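## Task

The scoop starts in the left gripper. Put it down on the table right next to the litter pan, touching only the table, with its hollow facing up and not moving. Every other object must stay within roughly a thumb's width of its starting spot and be rotated at most a little. It only counts if things stay that way once the robot lets go.

## Robot and tools

Robot: two six-joint arms with parallel grippers, named left_arm and right_arm. The names are labels, not image sides. left_arm's base sits at about (-0.004, +0.273, -0.015) m and right_arm's at about (-0.004, -0.271, -0.013) m in the scene frame. A bar under the bases and a plate behind them stick up to about 3 cm above the table; keep the arms clear of them and of each other.

Scene frame: origin at table-top height, centred between the arms, a little behind the table's near edge. +x runs out over the table, +y toward left_arm's side, +z up. Gripper poses in results use this frame: end_effector_position in metres (the point between the finger pads, about 1 cm short of the tips) and end_effector_quat_wxyz. The gripper's fingers point along its own +z and close along its own y. Reported hand positions can be off, more so when the arm reaches far.

Tool execute_actions, argument actions: a list holding nothing, one action, or one wait; optional pictures (true/false) to include or skip camera images (included by default).
- {"actions": []} only returns the current state.
- An action is {"rows": [...], "steps": n}, n from 1 to 15 (default 15), each step 1/30 s. Each row covers one step; if there are fewer rows than steps, the final row keeps being applied.
- A wait is {"steps": n} with n up to 300 and no rows; it sends nothing new.
Each row is one flat list of 14 numbers covering both arms, even if only one arm moves: left_arm waist, shoulder, elbow, wrist pitch, wrist yaw, wrist roll, opening, then the same seven for right_arm. The joint numbers are absolute target angles in radians (the same scale as the Joint positions line), not offsets. Ranges per arm: waist -2.618 to 3.054, shoulder 0.000 to 3.142, elbow 0.000 to 3.142, wrist pitch -1.571 to 1.571, wrist yaw -1.571 to 1.571, wrist roll -2.094 to 2.094. The true limits may differ by up to 0.036 rad. A target more than 0.036 rad beyond a stated end, and farther out than the joint currently is, gets the whole call refused (nothing is sent). A target past the real end is clipped there, and the result may note "joint sent to its limit"; absence of that note does not prove more travel exists. Opening is an absolute value from -1 (closed) to +1 (fully open, pad gap 0.094 m).

Motion: each step's target is held within a fixed lead of the measured angle (waist 0.202, shoulder 0.258, elbow 0.238, wrist pitch 0.573, wrist yaw and roll 0.522 rad), and if the gripper would be sent more than 70 mm from where it is, all targets of that arm are scaled back. So far goals take several actions. Friction can leave a joint up to about 0.031 rad short, and tiny changes below that may not move it. Between calls the arms keep heading to the last row sent, until everything nearly stops or a step is HELD; after that only a new action moves them further.

Gripping: grip_measured shows the finger opening on the same -1..1 scale as the command. To keep the scoop held, command roughly 0.03 below grip_measured; less gives a lighter hold. Readings can be off by about 1 mm per gripper. Holding a load warms the motors: MOTOR HOT appears from 75 °C; at 90 °C the arm is halted for 10 s; at 100 °C it goes limp and drops things. OVER-TEMPERATURE FAULT lines report these stops. Don't hold longer than needed.

Result lines: the state line gives each arm's gripper pose; Joint positions and Joint velocities list each arm's six joints (rad, rad/s) plus the pad gap (m, m/s); joint torques are raw drive output with offsets and noise, so treat them as rough hints of contact. "joint command not followed" means a clearance check altered or blocked some joint targets; HELD marks steps where a row was partly or fully not sent. Occasionally something tugs the held part or nudges loose objects.

Cameras: cam_high, cam_low, cam_left_wrist, cam_right_wrist, each 504x504, with calibration given in OpenCV form (K, distortion, T_world_to_cam). Wrist camera poses follow the arm's joints. zoom_image takes camera and region [x0, y0, x1, y1] in pixels (top-left origin, at most 504 by 504) and returns a closer view of that camera's latest image.

read_manual (section "licences") only returns licence text. finished_scene with scene (1 or 2) ends that scene, grades it, and starts the next; it cannot be undone.

Suggested order: look and locate the pan and the scoop in the left gripper; move the scoop beside the pan, low above the table, hollow facing up; lower gently until it touches; open the gripper; lift away without dragging it; check it lies still and nothing else moved; then finish. Avoid dropping from height, shoving objects, knocking anything off the table, and collisions between arms.

Each tool is called after "Emit:" as name(argument=value, ...), one argument or row to a line, values as JSON.

## Session

Emit:
execute_actions(
  actions=[],
)

Scene clock: 0.00 s of 4200.00 s.
left_arm: end_effector_position=(+0.4598, +0.3395, +0.2388) grip_measured=-0.613 end_effector_quat_wxyz=(-0.570, +0.623, -0.287, +0.453) | right_arm: end_effector_position=(+0.3993, -0.2982, +0.3209) grip_measured=+1.000 end_effector_quat_wxyz=(+0.663, -0.196, +0.713, -0.121)
Joint positions: left_arm=[ 0.041  1.606  0.774  0.892 -0.499 -1.781  0.018] | right_arm=[-0.143  1.1    0.907  0.132 -0.307 -0.451  0.094]
Joint velocities: left_arm=[ 0.007 -0.007  0.002  0.037 -0.081  0.051 -0.001] | right_arm=[-0.002 -0.007 -0.007 -0.007  0.007 -0.007  0.   ]
Joint torques (N m, as the arm reports them, + toward a larger angle): no reading
Motor temperatures (°C, as the motors report them): left_arm=[23 29 34 32 23 23] | right_arm=[25 24 31 34 25 26]
camera_calibration (this result's frames):
cam_left_wrist: T_world_to_cam=[[-0.14359, 0.185591, 0.972079, -0.231958], [-0.179919, -0.970784, 0.158767, 0.378518], [0.973145, -0.152098, 0.172786, -0.314104], [0, 0, 0, 1]] pos_world=[0.340464, 0.362734, 0.219658]
cam_right_wrist: T_world_to_cam=[[0.115245, -0.892899, 0.435259, -0.456524], [-0.599107, -0.41199, -0.686538, 0.346653], [0.792332, -0.181647, -0.582422, -0.05711], [0, 0, 0, 1]] pos_world=[0.305544, -0.275186, 0.403434]

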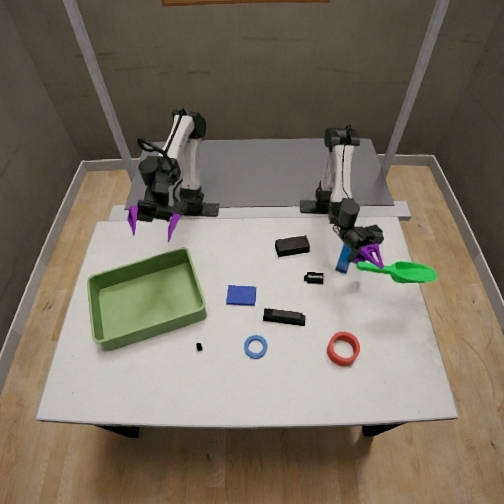

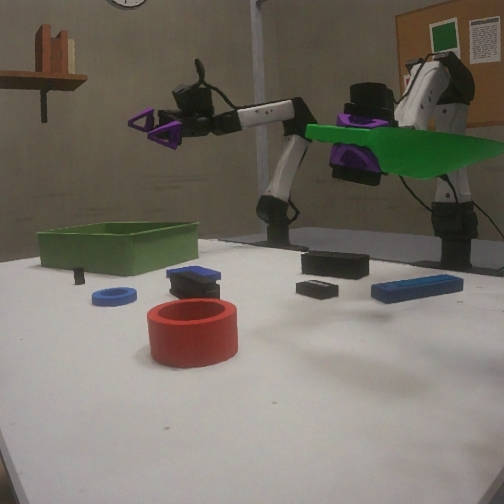

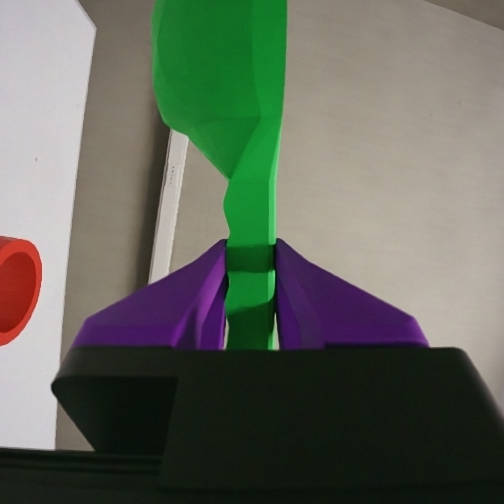

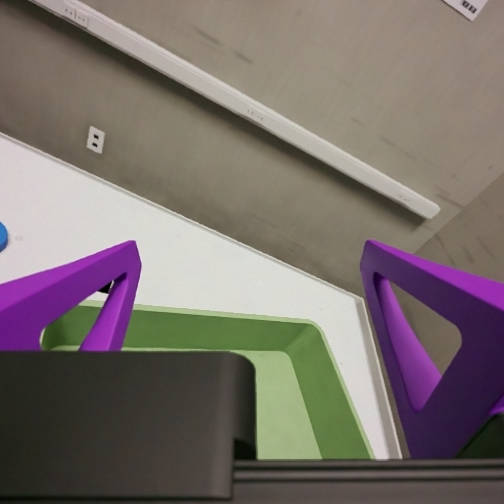

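Emit:
zoom_image(
  camera="cam_high",
  region=[320, 210, 460, 320],
)

Emit:
zoom_image(
  camera="cam_low",
  region=[290, 60, 504, 220],
)

Region (320, 210, 460, 320) of cam_high's 504x504 image, scaled by 3.600, with more detail than that image has; it fills the top 396 rows of this view, and the rest is white.

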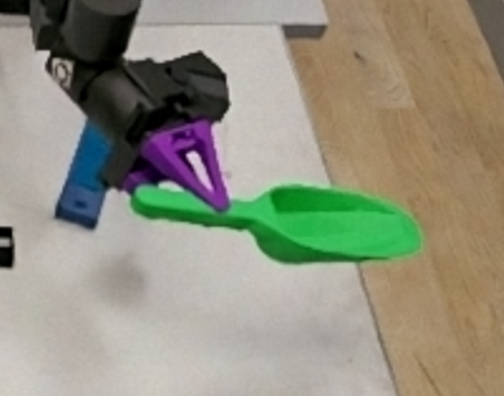

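Region (290, 60, 504, 220) of cam_low's 504x504 image, scaled by 2.355, with more detail than that image has; it fills the top 377 rows of this view, and the rest is white.

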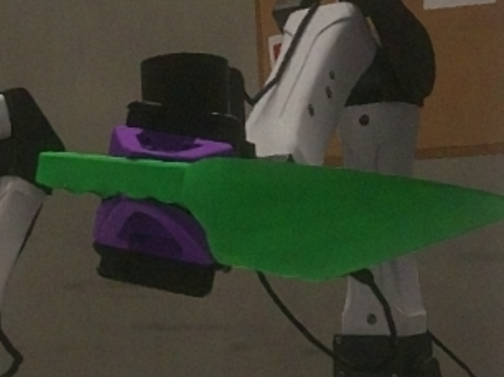

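Emit:
execute_actions(
  actions=[
    {"rows":[[-0.05,1.6,0.78,0.9,-0.5,-1.75,-0.65,-0.3,1.0,0.9,0.13,-0.3,-0.45,1],[-0.14,1.6,0.78,0.9,-0.51,-1.75,-0.65,-0.45,0.95,0.85,0.13,-0.3,-0.45,1],[-0.23,1.6,0.78,0.9,-0.52,-1.73,-0.65,-0.6,0.9,0.8,0.13,-0.3,-0.45,1],[-0.32,1.6,0.78,0.9,-0.53,-1.72,-0.65,-0.75,0.85,0.75,0.13,-0.3,-0.45,1],[-0.41,1.6,0.78,0.9,-0.54,-1.71,-0.65,-0.9,0.8,0.7,0.13,-0.3,-0.45,1],[-0.5,1.6,0.78,0.9,-0.55,-1.7,-0.65,-1.0,0.75,0.7,0.13,-0.3,-0.45,1],[-0.59,1.6,0.78,0.9,-0.56,-1.69,-0.65,-1.1,0.7,0.7,0.13,-0.3,-0.45,1],[-0.68,1.6,0.78,0.9,-0.57,-1.68,-0.65,-1.1,0.7,0.7,0.13,-0.3,-0.45,1],[-0.77,1.6,0.78,0.9,-0.58,-1.67,-0.65,-1.1,0.7,0.7,0.13,-0.3,-0.45,1],[-0.86,1.6,0.78,0.9,-0.59,-1.66,-0.65,-1.1,0.7,0.7,0.13,-0.3,-0.45,1],[-0.95,1.6,0.78,0.9,-0.6,-1.65,-0.65,-1.1,0.7,0.7,0.13,-0.3,-0.45,1],[-1.04,1.6,0.78,0.9,-0.6,-1.65,-0.65,-1.1,0.7,0.7,0.13,-0.3,-0.45,1],[-1.13,1.6,0.78,0.9,-0.6,-1.65,-0.65,-1.1,0.7,0.7,0.13,-0.3,-0.45,1],[-1.2,1.6,0.78,0.9,-0.6,-1.65,-0.65,-1.1,0.7,0.7,0.13,-0.3,-0.45,1],[-1.24,1.6,0.78,0.9,-0.6,-1.65,-0.65,-1.1,0.7,0.7,0.13,-0.3,-0.45,1]],"steps":15},
  ],
  pictures=false,
)

Emit:
execute_actions(
  actions=[
    {"rows":[[-1.24,1.64,0.78,0.93,-0.6,-1.65,-0.65,-1.1,0.7,0.7,0.13,-0.3,-0.45,1],[-1.24,1.68,0.78,0.96,-0.6,-1.65,-0.65,-1.1,0.7,0.7,0.13,-0.3,-0.45,1],[-1.24,1.72,0.79,0.99,-0.6,-1.65,-0.65,-1.1,0.7,0.7,0.13,-0.3,-0.45,1],[-1.24,1.76,0.79,1.02,-0.6,-1.65,-0.65,-1.1,0.7,0.7,0.13,-0.3,-0.45,1],[-1.24,1.8,0.79,1.04,-0.6,-1.65,-0.65,-1.1,0.7,0.7,0.13,-0.3,-0.45,1],[-1.24,1.84,0.8,1.07,-0.6,-1.65,-0.65,-1.1,0.7,0.7,0.13,-0.3,-0.45,1],[-1.24,1.88,0.8,1.09,-0.6,-1.65,-0.65,-1.1,0.7,0.7,0.13,-0.3,-0.45,1],[-1.24,1.92,0.8,1.11,-0.6,-1.65,-0.65,-1.1,0.7,0.7,0.13,-0.3,-0.45,1],[-1.24,1.96,0.8,1.13,-0.6,-1.65,-0.65,-1.1,0.7,0.7,0.13,-0.3,-0.45,1],[-1.24,2.0,0.81,1.15,-0.6,-1.65,-0.65,-1.1,0.7,0.7,0.13,-0.3,-0.45,1]],"steps":15},
  ],
)

Scene clock: 89.27 s of 4200.00 s.
left_arm: end_effector_position=(+0.3463, -0.0333, +0.2365) grip_measured=-0.613 end_effector_quat_wxyz=(-0.377, +0.433, -0.533, +0.621) | right_arm: end_effector_position=(+0.1750, -0.5188, +0.3647) grip_measured=+1.000 end_effector_quat_wxyz=(+0.576, +0.109, +0.654, -0.478)
Joint positions: left_arm=[-0.842  1.606  0.774  0.892 -0.573 -1.68   0.018] | right_arm=[-1.083  0.707  0.715  0.127 -0.295 -0.451  0.094]
Joint velocities: left_arm=[-1.907 -0.007 -0.012 -0.095  0.022  0.051  0.001] | right_arm=[-0.388 -0.007  0.002  0.051  0.037 -0.022  0.   ]
Joint torques (N m, as the arm reports them, + toward a larger angle): left_arm=[-0.02 -8.84  9.46  2.29  0.    0.25] | right_arm=[ 0.18 -1.27  5.85  1.74 -0.13  0.09]
Motor temperatures (°C, as the motors report them): left_arm=[23 37 41 38 23 23] | right_arm=[25 25 36 38 25 26]
Steps of this call (steps 1 to 90: nothing new was sent; then 85.77 s passed at rest; steps 91 to 105: all 15 steps of this action). Readings (joint positions):
91: left_arm=[0.033 1.606 0.774 0.892 -0.505 -1.778] | right_arm=[-0.162 1.092 0.907 0.129 -0.316 -0.451]
92: left_arm=[0.005 1.606 0.774 0.892 -0.517 -1.774] | right_arm=[-0.213 1.070 0.896 0.124 -0.319 -0.451]
94: left_arm=[-0.100 1.606 0.774 0.892 -0.527 -1.763] | right_arm=[-0.359 0.979 0.837 0.125 -0.314 -0.451]
98: left_arm=[-0.362 1.606 0.774 0.892 -0.537 -1.732] | right_arm=[-0.662 0.764 0.718 0.114 -0.304 -0.451]
105: the state above

Scene clock: 89.77 s of 4200.00 s.
left_arm: end_effector_position=(+0.2066, -0.1755, +0.0901) grip_measured=-0.613 end_effector_quat_wxyz=(+0.270, -0.305, +0.688, -0.600) | right_arm: end_effector_position=(+0.1730, -0.5201, +0.3648) grip_measured=+1.000 end_effector_quat_wxyz=(+0.574, +0.111, +0.654, -0.480)
Joint positions: left_arm=[-1.249  2.019  0.784  1.069 -0.584 -1.663  0.018] | right_arm=[-1.091  0.707  0.715  0.127 -0.295 -0.451  0.094]
Joint velocities: left_arm=[ 0.032 -0.002  0.002  0.095  0.022 -0.037  0.001] | right_arm=[ 0.012 -0.012 -0.022  0.007 -0.066  0.051  0.   ]
Joint torques (N m, as the arm reports them, + toward a larger angle): left_arm=[  0.56 -12.32   9.12   2.8   -0.11   0.24] | right_arm=[-0.77 -0.94  5.98  1.82 -0.12  0.15]
Motor temperatures (°C, as the motors report them): left_arm=[23 37 41 38 23 23] | right_arm=[25 25 36 38 25 26]
Steps of this call (steps 1 to 15: all 15 steps of this action). Readings (joint positions):
1: left_arm=[-0.910 1.609 0.774 0.894 -0.575 -1.677] | right_arm=[-1.090 0.707 0.715 0.127 -0.295 -0.451]
2: left_arm=[-0.976 1.617 0.774 0.905 -0.577 -1.674] | right_arm=[-1.091 0.707 0.715 0.127 -0.295 -0.451]
4: left_arm=[-1.102 1.656 0.774 0.942 -0.580 -1.670] | right_arm=[-1.091 0.707 0.715 0.127 -0.295 -0.451]
8: left_arm=[-1.256 1.827 0.784 1.029 -0.573 -1.664] | right_arm=[-1.091 0.707 0.715 0.127 -0.295 -0.451]
15: the state above
camera_calibration (this result's frames):
cam_left_wrist: T_world_to_cam=[[0.0998906, -0.108285, 0.989089, -0.131583], [-0.974187, -0.212893, 0.0750782, 0.161224], [0.202441, -0.971057, -0.126755, -0.0778436], [0, 0, 0, 1]] pos_world=[0.185965, -0.0555154, 0.108176]
cam_right_wrist: T_world_to_cam=[[-0.697522, -0.510442, 0.502904, -0.332766], [-0.626248, 0.0931641, -0.774038, 0.449134], [0.348249, -0.85485, -0.384647, -0.237973], [0, 0, 0, 1]] pos_world=[0.132031, -0.415132, 0.42346]

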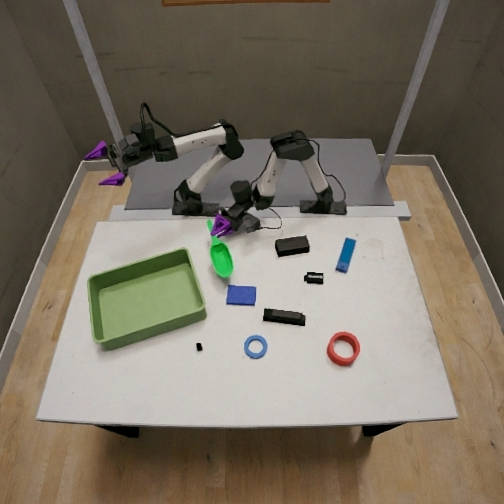

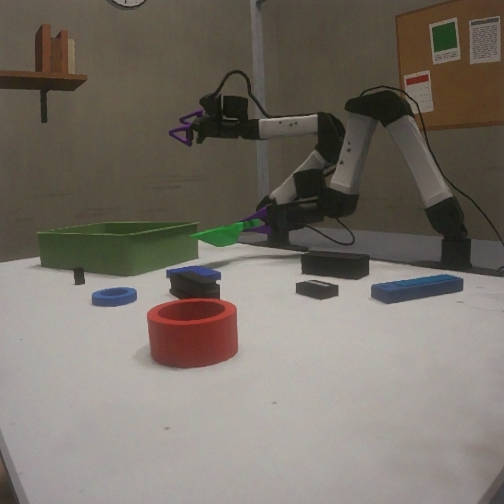

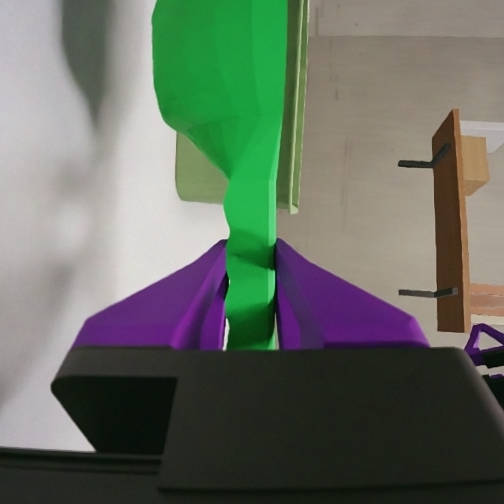

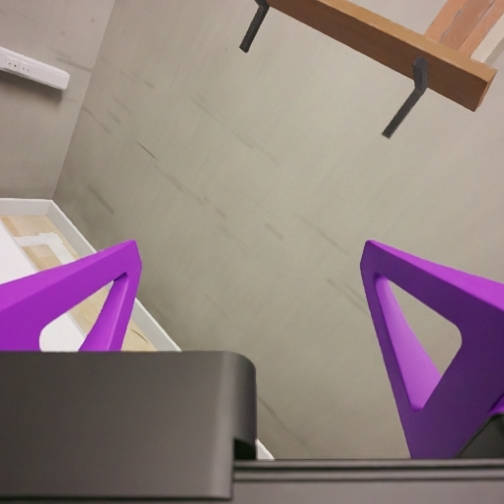

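Emit:
execute_actions(
  actions=[
    {"rows":[[-1.24,2.02,0.8,1.12,-0.55,-1.65,-0.65,-1.1,0.7,0.7,0.13,-0.3,-0.45,1],[-1.24,2.02,0.8,1.12,-0.51,-1.65,-0.65,-1.1,0.7,0.7,0.13,-0.3,-0.45,1],[-1.24,2.02,0.8,1.12,-0.47,-1.65,-0.65,-1.1,0.7,0.7,0.13,-0.3,-0.45,1],[-1.24,2.02,0.8,1.12,-0.43,-1.63,-0.65,-1.1,0.7,0.7,0.13,-0.3,-0.45,1],[-1.24,2.04,0.8,1.14,-0.43,-1.61,-0.65,-1.1,0.7,0.7,0.13,-0.3,-0.45,1],[-1.24,2.06,0.8,1.16,-0.43,-1.6,-0.65,-1.1,0.7,0.7,0.13,-0.3,-0.45,1],[-1.24,2.08,0.8,1.18,-0.43,-1.6,-0.65,-1.1,0.7,0.7,0.13,-0.3,-0.45,1],[-1.24,2.1,0.8,1.2,-0.43,-1.6,-0.65,-1.1,0.7,0.7,0.13,-0.3,-0.45,1],[-1.24,2.12,0.8,1.22,-0.43,-1.6,-0.65,-1.1,0.7,0.7,0.13,-0.3,-0.45,1]],"steps":15},
  ],
)

Emit:
zoom_image(
  camera="cam_high",
  region=[150, 190, 300, 330],
)

Emit:
zoom_image(
  camera="cam_low",
  region=[150, 170, 370, 300],
)

Scene clock: 113.00 s of 4200.00 s.
left_arm: end_effector_position=(+0.1896, -0.1937, +0.0644) grip_measured=-0.613 end_effector_quat_wxyz=(+0.233, -0.246, +0.713, -0.613) | right_arm: end_effector_position=(+0.1730, -0.5201, +0.3648) grip_measured=+1.000 end_effector_quat_wxyz=(+0.574, +0.111, +0.654, -0.480)
Joint positions: left_arm=[-1.249  2.119  0.784  1.177 -0.442 -1.615  0.018] | right_arm=[-1.091  0.707  0.715  0.127 -0.295 -0.451  0.094]
Joint velocities: left_arm=[-0.007  0.002 -0.022  0.022 -0.037  0.037  0.   ] | right_arm=[-0.007 -0.002 -0.022 -0.081  0.022  0.022  0.   ]
Joint torques (N m, as the arm reports them, + toward a larger angle): left_arm=[  0.66 -11.35   7.72   2.66   0.02   0.25] | right_arm=[-0.47 -0.94  5.85  1.82 -0.09  0.07]
Motor temperatures (°C, as the motors report them): left_arm=[23 42 41 40 23 23] | right_arm=[25 24 35 38 25 26]
Steps of this call (steps 1 to 30: the robot went on to your last target; steps 31 to 100: nothing new was sent; then 19.40 s passed at rest; steps 101 to 115: all 15 steps of this action). Readings (joint positions):
101: left_arm=[-1.249 2.012 0.784 1.128 -0.588 -1.660] | right_arm=[-1.091 0.707 0.715 0.127 -0.295 -0.451]
102: left_arm=[-1.249 2.012 0.784 1.127 -0.576 -1.660] | right_arm=[-1.091 0.707 0.715 0.127 -0.295 -0.451]
104: left_arm=[-1.249 2.012 0.784 1.126 -0.536 -1.657] | right_arm=[-1.091 0.707 0.715 0.127 -0.295 -0.451]
108: left_arm=[-1.249 2.042 0.784 1.154 -0.475 -1.631] | right_arm=[-1.091 0.707 0.715 0.127 -0.295 -0.451]
115: the state above
camera_calibration (this result's frames):
cam_left_wrist: T_world_to_cam=[[0.0686085, -0.141095, 0.987616, -0.106781], [-0.995833, -0.069297, 0.0592793, 0.175645], [0.0600749, -0.987568, -0.145261, -0.0703622], [0, 0, 0, 1]] pos_world=[0.186466, -0.072382, 0.0848259]
cam_right_wrist: T_world_to_cam=[[-0.697522, -0.510442, 0.502904, -0.332766], [-0.626248, 0.0931641, -0.774038, 0.449134], [0.348249, -0.85485, -0.384647, -0.237973], [0, 0, 0, 1]] pos_world=[0.132031, -0.415132, 0.42346]

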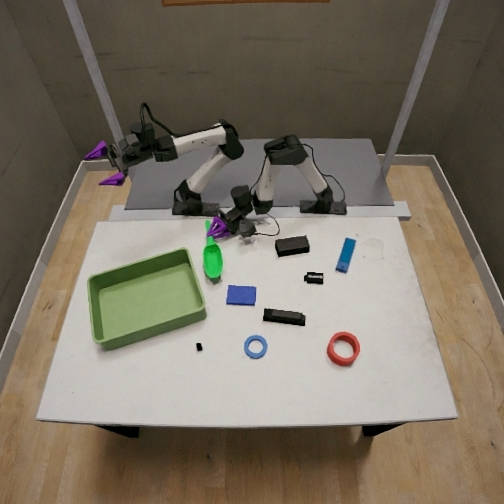

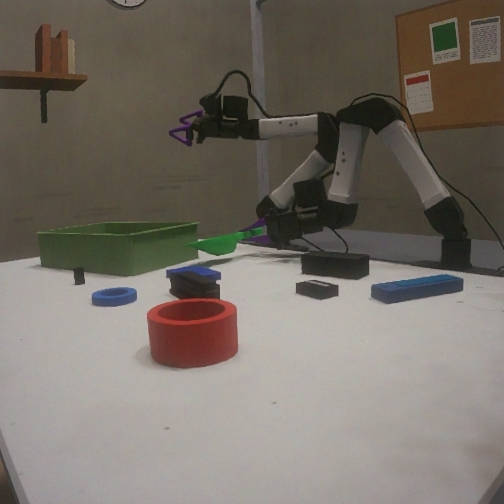

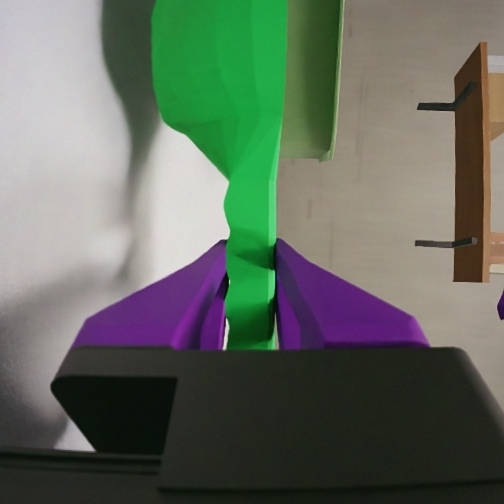

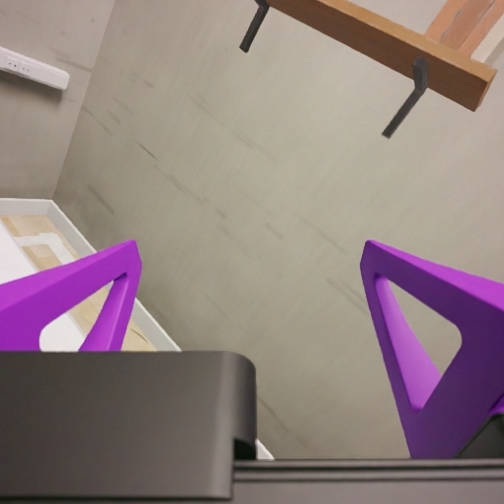

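Region (150, 190, 300, 330) of cam_high's 504x504 image, scaled by 3.360, with more detail than that image has; it fills the top 470 rows of this view, and the rest is white.

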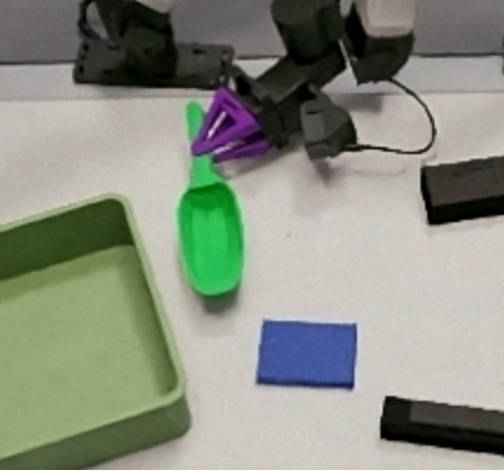

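Region (150, 170, 370, 300) of cam_low's 504x504 image, scaled by 2.291, with more detail than that image has; it fills the top 298 rows of this view, and the rest is white.

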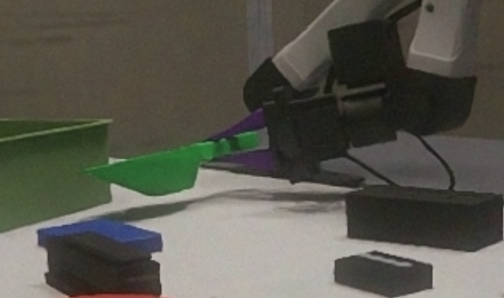

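Emit:
execute_actions(
  actions=[
    {"rows":[[-1.21,2.12,0.8,1.18,-0.41,-1.6,-0.65,-1.1,0.7,0.7,0.13,-0.3,-0.45,1],[-1.18,2.12,0.8,1.18,-0.38,-1.6,-0.65,-1.1,0.7,0.7,0.13,-0.3,-0.45,1],[-1.15,2.12,0.8,1.18,-0.35,-1.6,-0.65,-1.1,0.7,0.7,0.13,-0.3,-0.45,1],[-1.15,2.12,0.8,1.18,-0.33,-1.6,-0.65,-1.1,0.7,0.7,0.13,-0.3,-0.45,1],[-1.15,2.12,0.8,1.18,-0.33,-1.6,-0.65,-1.1,0.7,0.7,0.13,-0.3,-0.45,1],[-1.15,2.14,0.8,1.19,-0.33,-1.6,-0.65,-1.1,0.7,0.7,0.13,-0.3,-0.45,1],[-1.15,2.16,0.8,1.2,-0.33,-1.6,-0.65,-1.1,0.7,0.7,0.13,-0.3,-0.45,1],[-1.15,2.18,0.8,1.21,-0.33,-1.6,-0.65,-1.1,0.7,0.7,0.13,-0.3,-0.45,1]],"steps":15},
  ],
)

Emit:
zoom_image(
  camera="cam_high",
  region=[150, 190, 300, 330],
)

Emit:
zoom_image(
  camera="cam_low",
  region=[150, 170, 370, 300],
)

Scene clock: 138.93 s of 4200.00 s.
left_arm: end_effector_position=(+0.2243, -0.1818, +0.0499) grip_measured=-0.613 end_effector_quat_wxyz=(+0.234, -0.250, +0.717, -0.607) | right_arm: end_effector_position=(+0.1730, -0.5201, +0.3648) grip_measured=+1.000 end_effector_quat_wxyz=(+0.574, +0.111, +0.654, -0.480)
Joint positions: left_arm=[-1.146  2.163  0.784  1.211 -0.346 -1.604  0.018] | right_arm=[-1.091  0.707  0.715  0.127 -0.295 -0.451  0.094]
Joint velocities: left_arm=[-0.007 -0.017  0.002 -0.037  0.007  0.007 -0.001] | right_arm=[ 0.012  0.017 -0.007 -0.007 -0.037 -0.007  0.   ]
Joint torques (N m, as the arm reports them, + toward a larger angle): left_arm=[ -0.43 -10.18   7.25   2.32   0.14   0.15] | right_arm=[-0.69 -1.    6.12  1.77 -0.05  0.09]
Motor temperatures (°C, as the motors report them): left_arm=[23 44 40 41 23 23] | right_arm=[25 24 35 38 25 26]
Steps of this call (steps 1 to 30: the robot went on to your last target; steps 31 to 100: nothing new was sent; then 22.10 s passed at rest; steps 101 to 115: all 15 steps of this action). Readings (joint positions):
101: left_arm=[-1.246 2.119 0.784 1.196 -0.430 -1.611] | right_arm=[-1.091 0.707 0.715 0.127 -0.295 -0.451]
102: left_arm=[-1.238 2.119 0.784 1.194 -0.419 -1.611] | right_arm=[-1.091 0.707 0.715 0.127 -0.295 -0.451]
104: left_arm=[-1.202 2.119 0.784 1.190 -0.388 -1.611] | right_arm=[-1.091 0.707 0.715 0.127 -0.295 -0.451]
108: left_arm=[-1.147 2.129 0.784 1.195 -0.364 -1.610] | right_arm=[-1.091 0.707 0.715 0.127 -0.295 -0.451]
115: the state above
camera_calibration (this result's frames):
cam_left_wrist: T_world_to_cam=[[0.0784711, -0.1535, 0.985028, -0.0975086], [-0.994764, -0.0769548, 0.0672546, 0.209868], [0.0654791, -0.985148, -0.158735, -0.0628533], [0, 0, 0, 1]] pos_world=[0.220536, -0.0607369, 0.0719571]
cam_right_wrist: T_world_to_cam=[[-0.697522, -0.510442, 0.502904, -0.332766], [-0.626248, 0.0931641, -0.774038, 0.449134], [0.348249, -0.85485, -0.384647, -0.237973], [0, 0, 0, 1]] pos_world=[0.132031, -0.415132, 0.42346]

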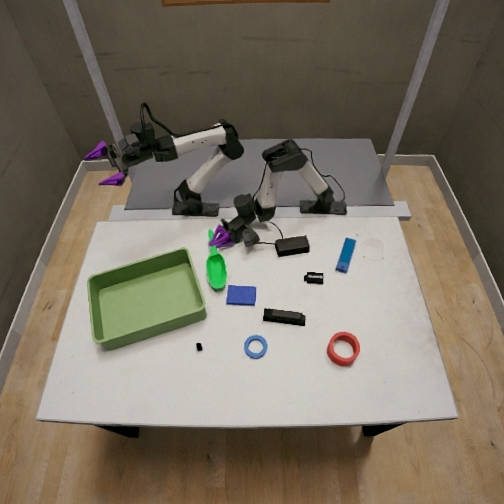

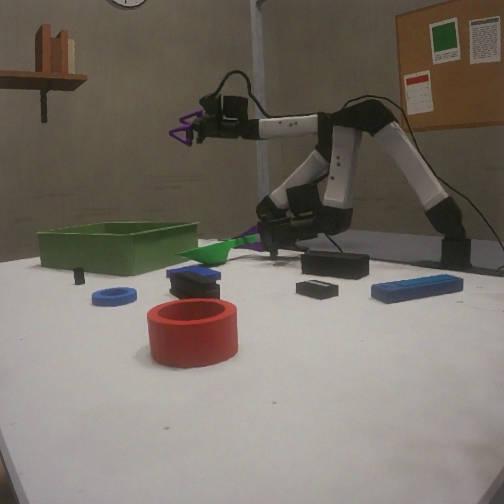

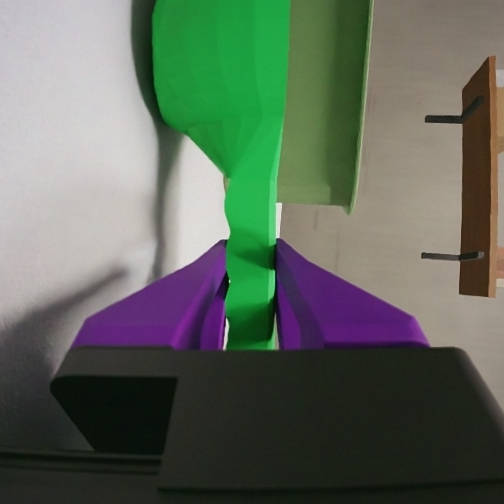

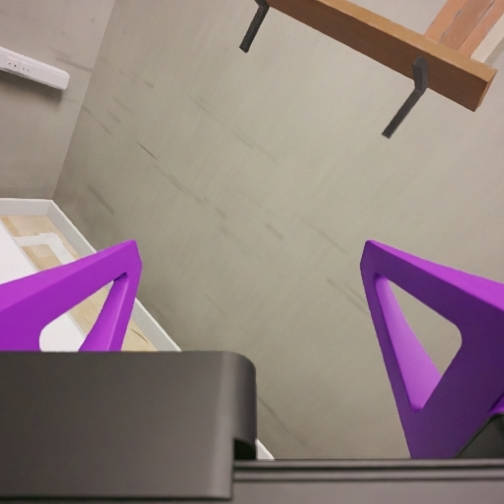

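Region (150, 190, 300, 330) of cam_high's 504x504 image, scaled by 3.360, with more detail than that image has; it fills the top 470 rows of this view, and the rest is white.

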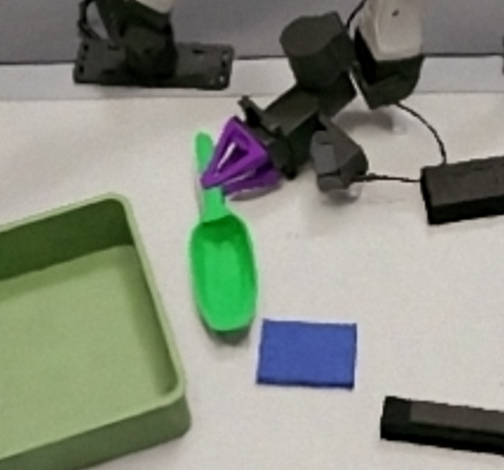

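Region (150, 170, 370, 300) of cam_low's 504x504 image, scaled by 2.291, with more detail than that image has; it fills the top 298 rows of this view, and the rest is white.

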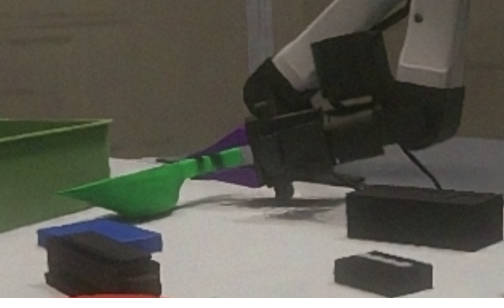

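Emit:
execute_actions(
  actions=[
    {"rows":[[-1.15,2.16,0.83,1.2,-0.32,-1.6,-0.65,-1.1,0.7,0.7,0.13,-0.3,-0.45,1],[-1.15,2.16,0.86,1.18,-0.3,-1.6,-0.65,-1.1,0.7,0.7,0.13,-0.3,-0.45,1],[-1.15,2.16,0.89,1.16,-0.28,-1.6,-0.65,-1.1,0.7,0.7,0.13,-0.3,-0.45,1],[-1.15,2.16,0.9,1.15,-0.27,-1.6,-0.65,-1.1,0.7,0.7,0.13,-0.3,-0.45,1],[-1.15,2.16,0.9,1.15,-0.27,-1.6,-0.65,-1.1,0.7,0.7,0.13,-0.3,-0.45,1],[-1.15,2.16,0.9,1.15,-0.27,-1.6,-0.65,-1.1,0.7,0.7,0.13,-0.3,-0.45,1],[-1.15,2.19,0.9,1.15,-0.27,-1.6,-0.65,-1.1,0.7,0.7,0.13,-0.3,-0.45,1],[-1.15,2.21,0.9,1.15,-0.27,-1.6,-0.65,-1.1,0.7,0.7,0.13,-0.3,-0.45,1]],"steps":15},
  ],
)

Emit:
zoom_image(
  camera="cam_high",
  region=[150, 190, 300, 330],
)

Emit:
zoom_image(
  camera="cam_low",
  region=[150, 170, 370, 300],
)

Scene clock: 160.77 s of 4200.00 s.
left_arm: end_effector_position=(+0.2225, -0.2096, +0.0514) grip_measured=-0.613 end_effector_quat_wxyz=(+0.209, -0.229, +0.724, -0.616) | right_arm: end_effector_position=(+0.1730, -0.5201, +0.3648) grip_measured=+1.000 end_effector_quat_wxyz=(+0.574, +0.111, +0.654, -0.480)
Joint positions: left_arm=[-1.146  2.2    0.882  1.154 -0.278 -1.602  0.018] | right_arm=[-1.091  0.707  0.715  0.127 -0.295 -0.451  0.094]
Joint velocities: left_arm=[ 0.002 -0.017 -0.002  0.022 -0.051 -0.037  0.   ] | right_arm=[-0.007 -0.007  0.017  0.022  0.037 -0.051  0.   ]
Joint torques (N m, as the arm reports them, + toward a larger angle): left_arm=[ -0.42 -11.56   7.92   2.36   0.1    0.07] | right_arm=[-0.7  -0.99  6.04  1.81 -0.05  0.11]
Motor temperatures (°C, as the motors report them): left_arm=[23 44 40 41 23 23] | right_arm=[25 24 35 38 25 26]
Steps of this call (steps 1 to 15: the robot went on to your last target; steps 16 to 90: nothing new was sent; then 18.33 s passed at rest; steps 91 to 105: all 15 steps of this action). Readings (joint positions):
91: left_arm=[-1.146 2.163 0.787 1.211 -0.342 -1.604] | right_arm=[-1.091 0.707 0.715 0.127 -0.295 -0.451]
92: left_arm=[-1.146 2.163 0.796 1.203 -0.338 -1.604] | right_arm=[-1.091 0.707 0.715 0.127 -0.295 -0.451]
94: left_arm=[-1.146 2.163 0.833 1.176 -0.319 -1.604] | right_arm=[-1.091 0.707 0.715 0.127 -0.295 -0.451]
98: left_arm=[-1.146 2.166 0.881 1.171 -0.290 -1.604] | right_arm=[-1.091 0.707 0.715 0.127 -0.295 -0.451]
105: the state above
camera_calibration (this result's frames):
cam_left_wrist: T_world_to_cam=[[0.0764546, -0.152212, 0.985386, -0.102479], [-0.99707, -0.00917498, 0.0759438, 0.220175], [-0.0025187, -0.988305, -0.152468, -0.0757141], [0, 0, 0, 1]] pos_world=[0.227174, -0.0884071, 0.0727162]
cam_right_wrist: T_world_to_cam=[[-0.697522, -0.510442, 0.502904, -0.332766], [-0.626248, 0.0931641, -0.774038, 0.449134], [0.348249, -0.85485, -0.384647, -0.237973], [0, 0, 0, 1]] pos_world=[0.132031, -0.415132, 0.42346]

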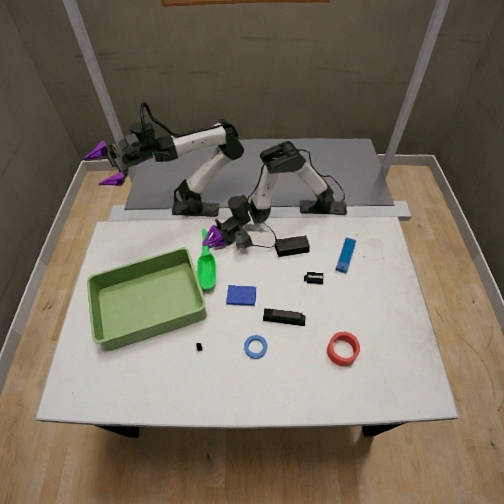

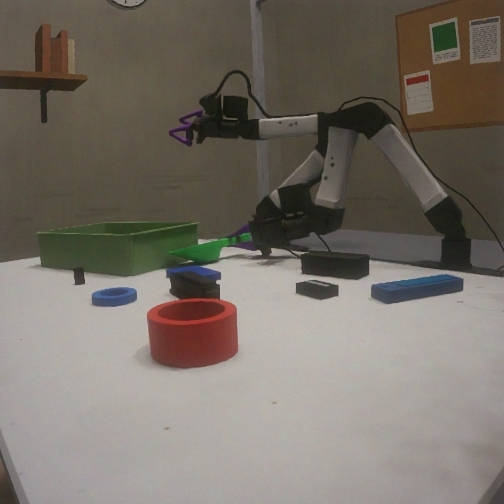

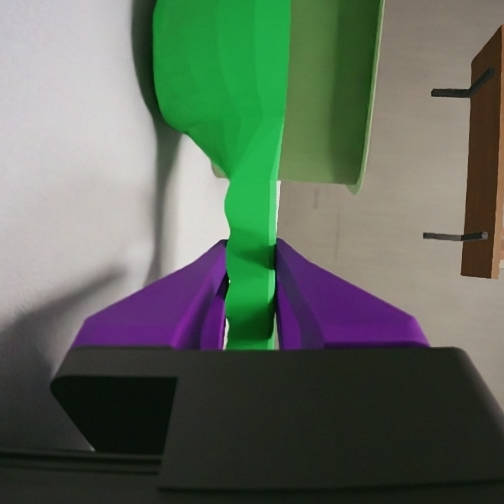

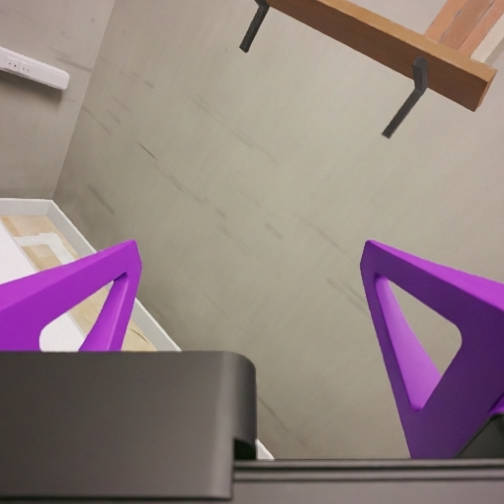

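Region (150, 190, 300, 330) of cam_high's 504x504 image, scaled by 3.360, with more detail than that image has; it fills the top 470 rows of this view, and the rest is white.

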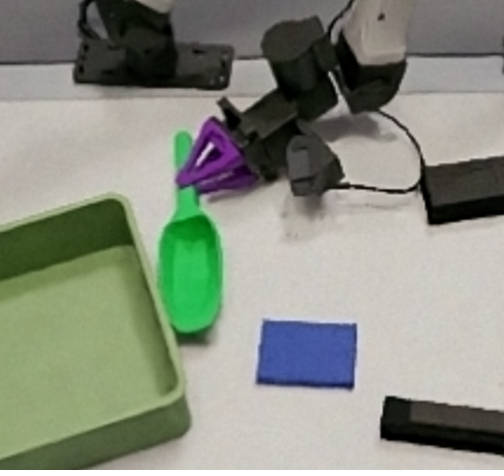

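Region (150, 170, 370, 300) of cam_low's 504x504 image, scaled by 2.291, with more detail than that image has; it fills the top 298 rows of this view, and the rest is white.

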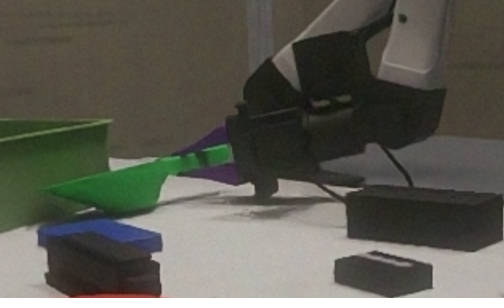

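Emit:
execute_actions(
  actions=[
    {"rows":[[-1.15,2.19,0.9,1.15,-0.31,-1.6,-0.65,-1.1,0.7,0.7,0.13,-0.3,-0.45,1],[-1.15,2.19,0.9,1.15,-0.34,-1.6,-0.65,-1.1,0.7,0.7,0.13,-0.3,-0.45,1],[-1.15,2.2,0.9,1.15,-0.36,-1.6,-0.65,-1.1,0.7,0.7,0.13,-0.3,-0.45,1],[-1.15,2.22,0.9,1.15,-0.36,-1.6,-0.65,-1.1,0.7,0.7,0.13,-0.3,-0.45,1],[-1.15,2.23,0.9,1.15,-0.36,-1.6,-0.65,-1.1,0.7,0.7,0.13,-0.3,-0.45,1],[-1.15,2.23,0.9,1.15,-0.36,-1.6,-0.65,-1.1,0.7,0.7,0.13,-0.3,-0.45,1],[-1.15,2.23,0.9,1.15,-0.36,-1.6,-0.65,-1.1,0.7,0.7,0.13,-0.3,-0.45,1],[-1.15,2.23,0.9,1.15,-0.36,-1.6,-0.58,-1.1,0.7,0.7,0.13,-0.3,-0.45,1],[-1.15,2.23,0.9,1.15,-0.36,-1.6,-0.52,-1.1,0.7,0.7,0.13,-0.3,-0.45,1],[-1.15,2.23,0.9,1.15,-0.36,-1.6,-0.45,-1.1,0.7,0.7,0.13,-0.3,-0.45,1],[-1.15,2.23,0.9,1.15,-0.36,-1.6,-0.36,-1.1,0.7,0.7,0.13,-0.3,-0.45,1],[-1.15,2.23,0.9,1.15,-0.36,-1.6,-0.26,-1.1,0.7,0.7,0.13,-0.3,-0.45,1],[-1.15,2.23,0.9,1.15,-0.36,-1.6,-0.15,-1.1,0.7,0.7,0.13,-0.3,-0.45,1]],"steps":15},
  ],
)

Emit:
zoom_image(
  camera="cam_high",
  region=[150, 190, 300, 330],
)

Emit:
zoom_image(
  camera="cam_low",
  region=[150, 170, 370, 300],
)

Scene clock: 187.87 s of 4200.00 s.
left_arm: end_effector_position=(+0.2322, -0.2017, +0.0479) grip_measured=-0.156 end_effector_quat_wxyz=(+0.235, -0.251, +0.718, -0.605) | right_arm: end_effector_position=(+0.1730, -0.5201, +0.3648) grip_measured=+1.000 end_effector_quat_wxyz=(+0.574, +0.111, +0.654, -0.480)
Joint positions: left_arm=[-1.146  2.21   0.882  1.158 -0.349 -1.602  0.04 ] | right_arm=[-1.091  0.707  0.715  0.127 -0.295 -0.451  0.094]
Joint velocities: left_arm=[-0.012  0.007  0.007  0.022  0.022 -0.022  0.005] | right_arm=[ 0.002  0.007  0.007 -0.037  0.022  0.037  0.   ]
Joint torques (N m, as the arm reports them, + toward a larger angle): left_arm=[ -0.28 -10.74   7.66   2.26  -0.12   0.15] | right_arm=[-0.9  -1.11  6.06  1.85 -0.11  0.14]
Motor temperatures (°C, as the motors report them): left_arm=[23 46 40 41 23 23] | right_arm=[25 24 35 38 25 26]
Steps of this call (steps 1 to 15: the robot went on to your last target; steps 16 to 90: nothing new was sent; then 23.60 s passed at rest; steps 91 to 105: all 15 steps of this action). Readings (joint positions):
91: left_arm=[-1.146 2.200 0.882 1.154 -0.280 -1.602] | right_arm=[-1.091 0.707 0.715 0.127 -0.295 -0.451]
92: left_arm=[-1.146 2.200 0.882 1.154 -0.288 -1.602] | right_arm=[-1.091 0.707 0.715 0.127 -0.295 -0.451]
94: left_arm=[-1.146 2.200 0.882 1.154 -0.310 -1.602] | right_arm=[-1.091 0.707 0.715 0.127 -0.295 -0.451]
98: left_arm=[-1.146 2.206 0.882 1.158 -0.334 -1.602] | right_arm=[-1.091 0.707 0.715 0.127 -0.295 -0.451]
105: the state above
camera_calibration (this result's frames):
cam_left_wrist: T_world_to_cam=[[0.0780631, -0.156501, 0.984588, -0.0997443], [-0.994576, -0.0803229, 0.0660875, 0.215654], [0.0687422, -0.984406, -0.161922, -0.0837249], [0, 0, 0, 1]] pos_world=[0.228026, -0.0807075, 0.070398]
cam_right_wrist: T_world_to_cam=[[-0.697522, -0.510442, 0.502904, -0.332766], [-0.626248, 0.0931641, -0.774038, 0.449134], [0.348249, -0.85485, -0.384647, -0.237973], [0, 0, 0, 1]] pos_world=[0.132031, -0.415132, 0.42346]

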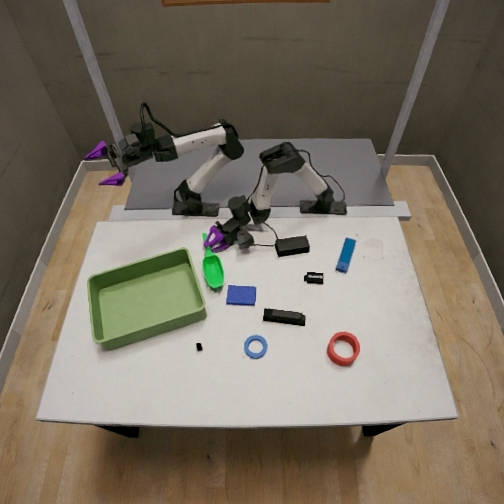

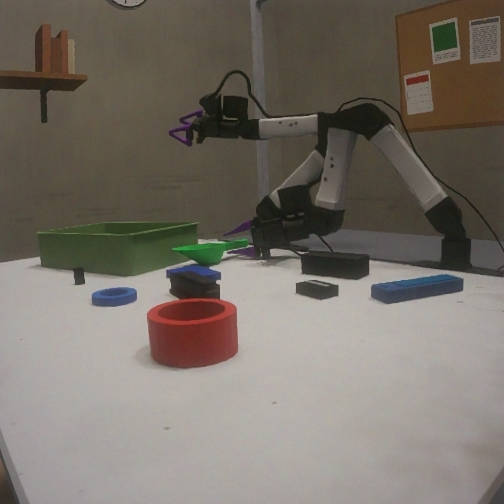

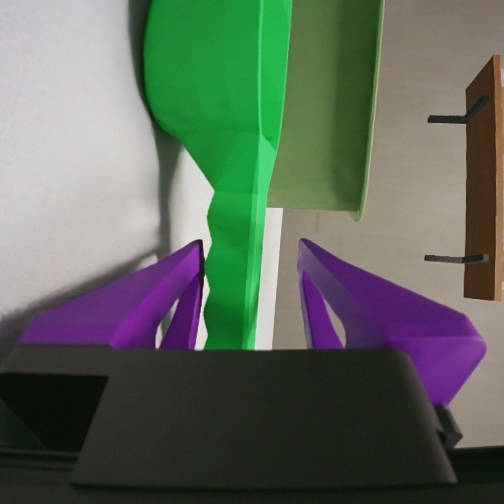

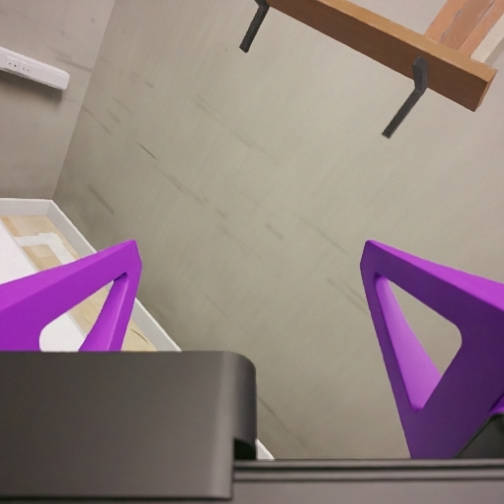

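Region (150, 190, 300, 330) of cam_high's 504x504 image, scaled by 3.360, with more detail than that image has; it fills the top 470 rows of this view, and the rest is white.

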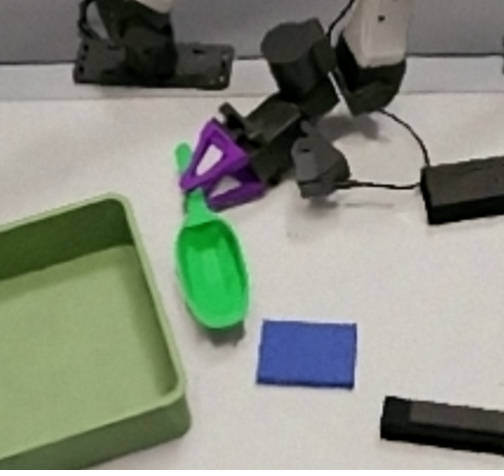

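Region (150, 170, 370, 300) of cam_low's 504x504 image, scaled by 2.291, with more detail than that image has; it fills the top 298 rows of this view, and the rest is white.

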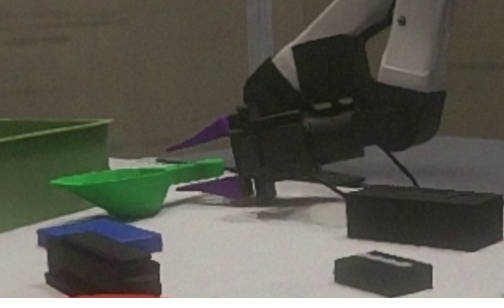

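Emit:
execute_actions(
  actions=[
    {"rows":[[-1.15,2.23,0.88,1.17,-0.36,-1.6,-0.05,-1.1,0.7,0.7,0.13,-0.3,-0.45,1],[-1.16,2.23,0.85,1.2,-0.36,-1.6,-0.05,-1.1,0.7,0.7,0.13,-0.3,-0.45,1],[-1.17,2.22,0.82,1.22,-0.36,-1.6,-0.05,-1.1,0.7,0.7,0.13,-0.3,-0.45,1],[-1.18,2.21,0.79,1.24,-0.36,-1.6,-0.05,-1.1,0.7,0.7,0.13,-0.3,-0.45,1],[-1.19,2.2,0.76,1.26,-0.36,-1.6,-0.05,-1.1,0.7,0.7,0.13,-0.3,-0.45,1],[-1.2,2.19,0.73,1.28,-0.36,-1.6,-0.05,-1.1,0.7,0.7,0.13,-0.3,-0.45,1],[-1.21,2.18,0.7,1.3,-0.36,-1.6,-0.05,-1.1,0.7,0.7,0.13,-0.3,-0.45,1],[-1.22,2.17,0.67,1.32,-0.36,-1.6,-0.05,-1.1,0.7,0.7,0.13,-0.3,-0.45,1],[-1.23,2.16,0.64,1.34,-0.36,-1.6,-0.05,-1.1,0.7,0.7,0.13,-0.3,-0.45,1],[-1.24,2.15,0.61,1.36,-0.36,-1.6,-0.05,-1.1,0.7,0.7,0.13,-0.3,-0.45,1],[-1.24,2.14,0.58,1.38,-0.36,-1.6,-0.05,-1.1,0.7,0.7,0.13,-0.3,-0.45,1]],"steps":15},
  ],
)

Emit:
zoom_image(
  camera="cam_high",
  region=[150, 190, 300, 330],
)

Scene clock: 207.17 s of 4200.00 s.
left_arm: end_effector_position=(+0.1739, -0.1623, +0.0485) grip_measured=-0.053 end_effector_quat_wxyz=(+0.210, -0.222, +0.716, -0.628) | right_arm: end_effector_position=(+0.1730, -0.5201, +0.3648) grip_measured=+1.000 end_effector_quat_wxyz=(+0.574, +0.111, +0.654, -0.480)
Joint positions: left_arm=[-1.237  2.137  0.615  1.387 -0.358 -1.604  0.044] | right_arm=[-1.091  0.707  0.715  0.127 -0.295 -0.451  0.094]
Joint velocities: left_arm=[-0.002 -0.017 -0.056  0.11   0.022  0.007 -0.   ] | right_arm=[-0.012  0.007  0.007 -0.007 -0.007 -0.007  0.   ]
Joint torques (N m, as the arm reports them, + toward a larger angle): left_arm=[ -0.28 -10.23   2.04   2.16  -0.06   0.21] | right_arm=[-0.81 -0.88  5.93  1.83 -0.11  0.14]
Motor temperatures (°C, as the motors report them): left_arm=[23 46 40 41 23 23] | right_arm=[25 24 35 38 25 26]
Steps of this call (steps 1 to 15: the robot went on to your last target; steps 16 to 90: nothing new was sent; then 15.80 s passed at rest; steps 91 to 105: all 15 steps of this action). Readings (joint positions):
91: left_arm=[-1.146 2.210 0.882 1.159 -0.354 -1.602] | right_arm=[-1.091 0.707 0.715 0.127 -0.295 -0.451]
92: left_arm=[-1.146 2.210 0.882 1.163 -0.354 -1.602] | right_arm=[-1.091 0.707 0.715 0.127 -0.295 -0.451]
94: left_arm=[-1.152 2.209 0.865 1.191 -0.355 -1.602] | right_arm=[-1.091 0.707 0.715 0.127 -0.295 -0.451]
98: left_arm=[-1.189 2.182 0.760 1.277 -0.357 -1.604] | right_arm=[-1.091 0.707 0.715 0.127 -0.295 -0.451]
105: the state above
camera_calibration (this result's frames):
cam_left_wrist: T_world_to_cam=[[0.0559281, -0.128661, 0.99011, -0.081531], [-0.99837, 0.00406927, 0.0569234, 0.175619], [-0.0113529, -0.99168, -0.128224, -0.0297715], [0, 0, 0, 1]] pos_world=[0.179555, -0.0407283, 0.0669104]
cam_right_wrist: T_world_to_cam=[[-0.697522, -0.510442, 0.502904, -0.332766], [-0.626248, 0.0931641, -0.774038, 0.449134], [0.348249, -0.85485, -0.384647, -0.237973], [0, 0, 0, 1]] pos_world=[0.132031, -0.415132, 0.42346]

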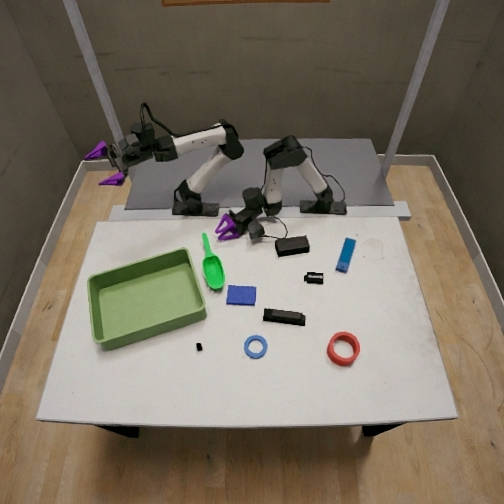

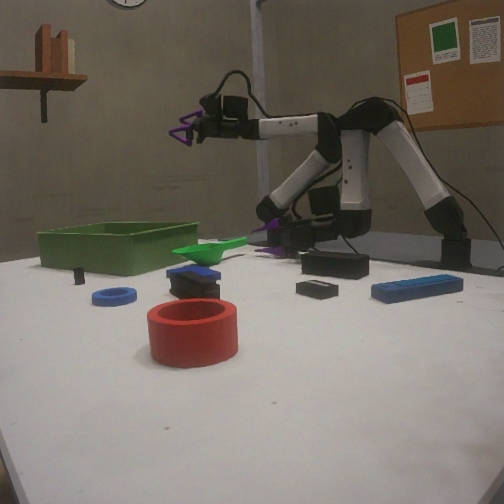

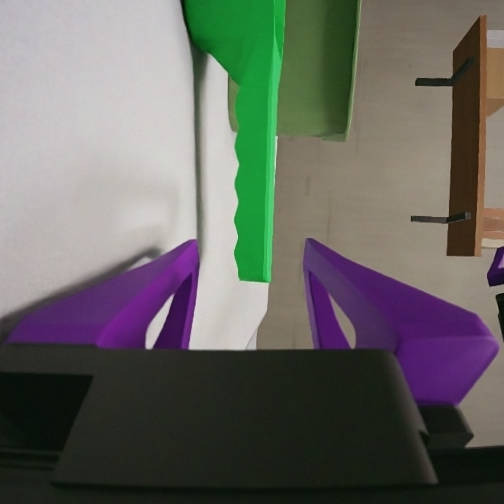

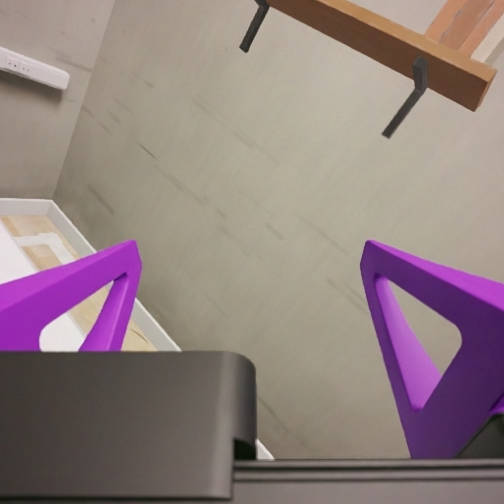

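Region (150, 190, 300, 330) of cam_high's 504x504 image, scaled by 3.360, with more detail than that image has; it fills the top 470 rows of this view, and the rest is white.

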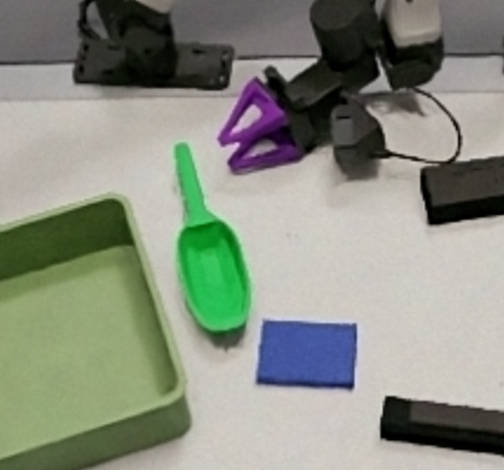

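Free, about 2 cm from the pan, clear of the block.

Emit:
finished_scene(
  scene=2,
)

The scene is finished: the task was done.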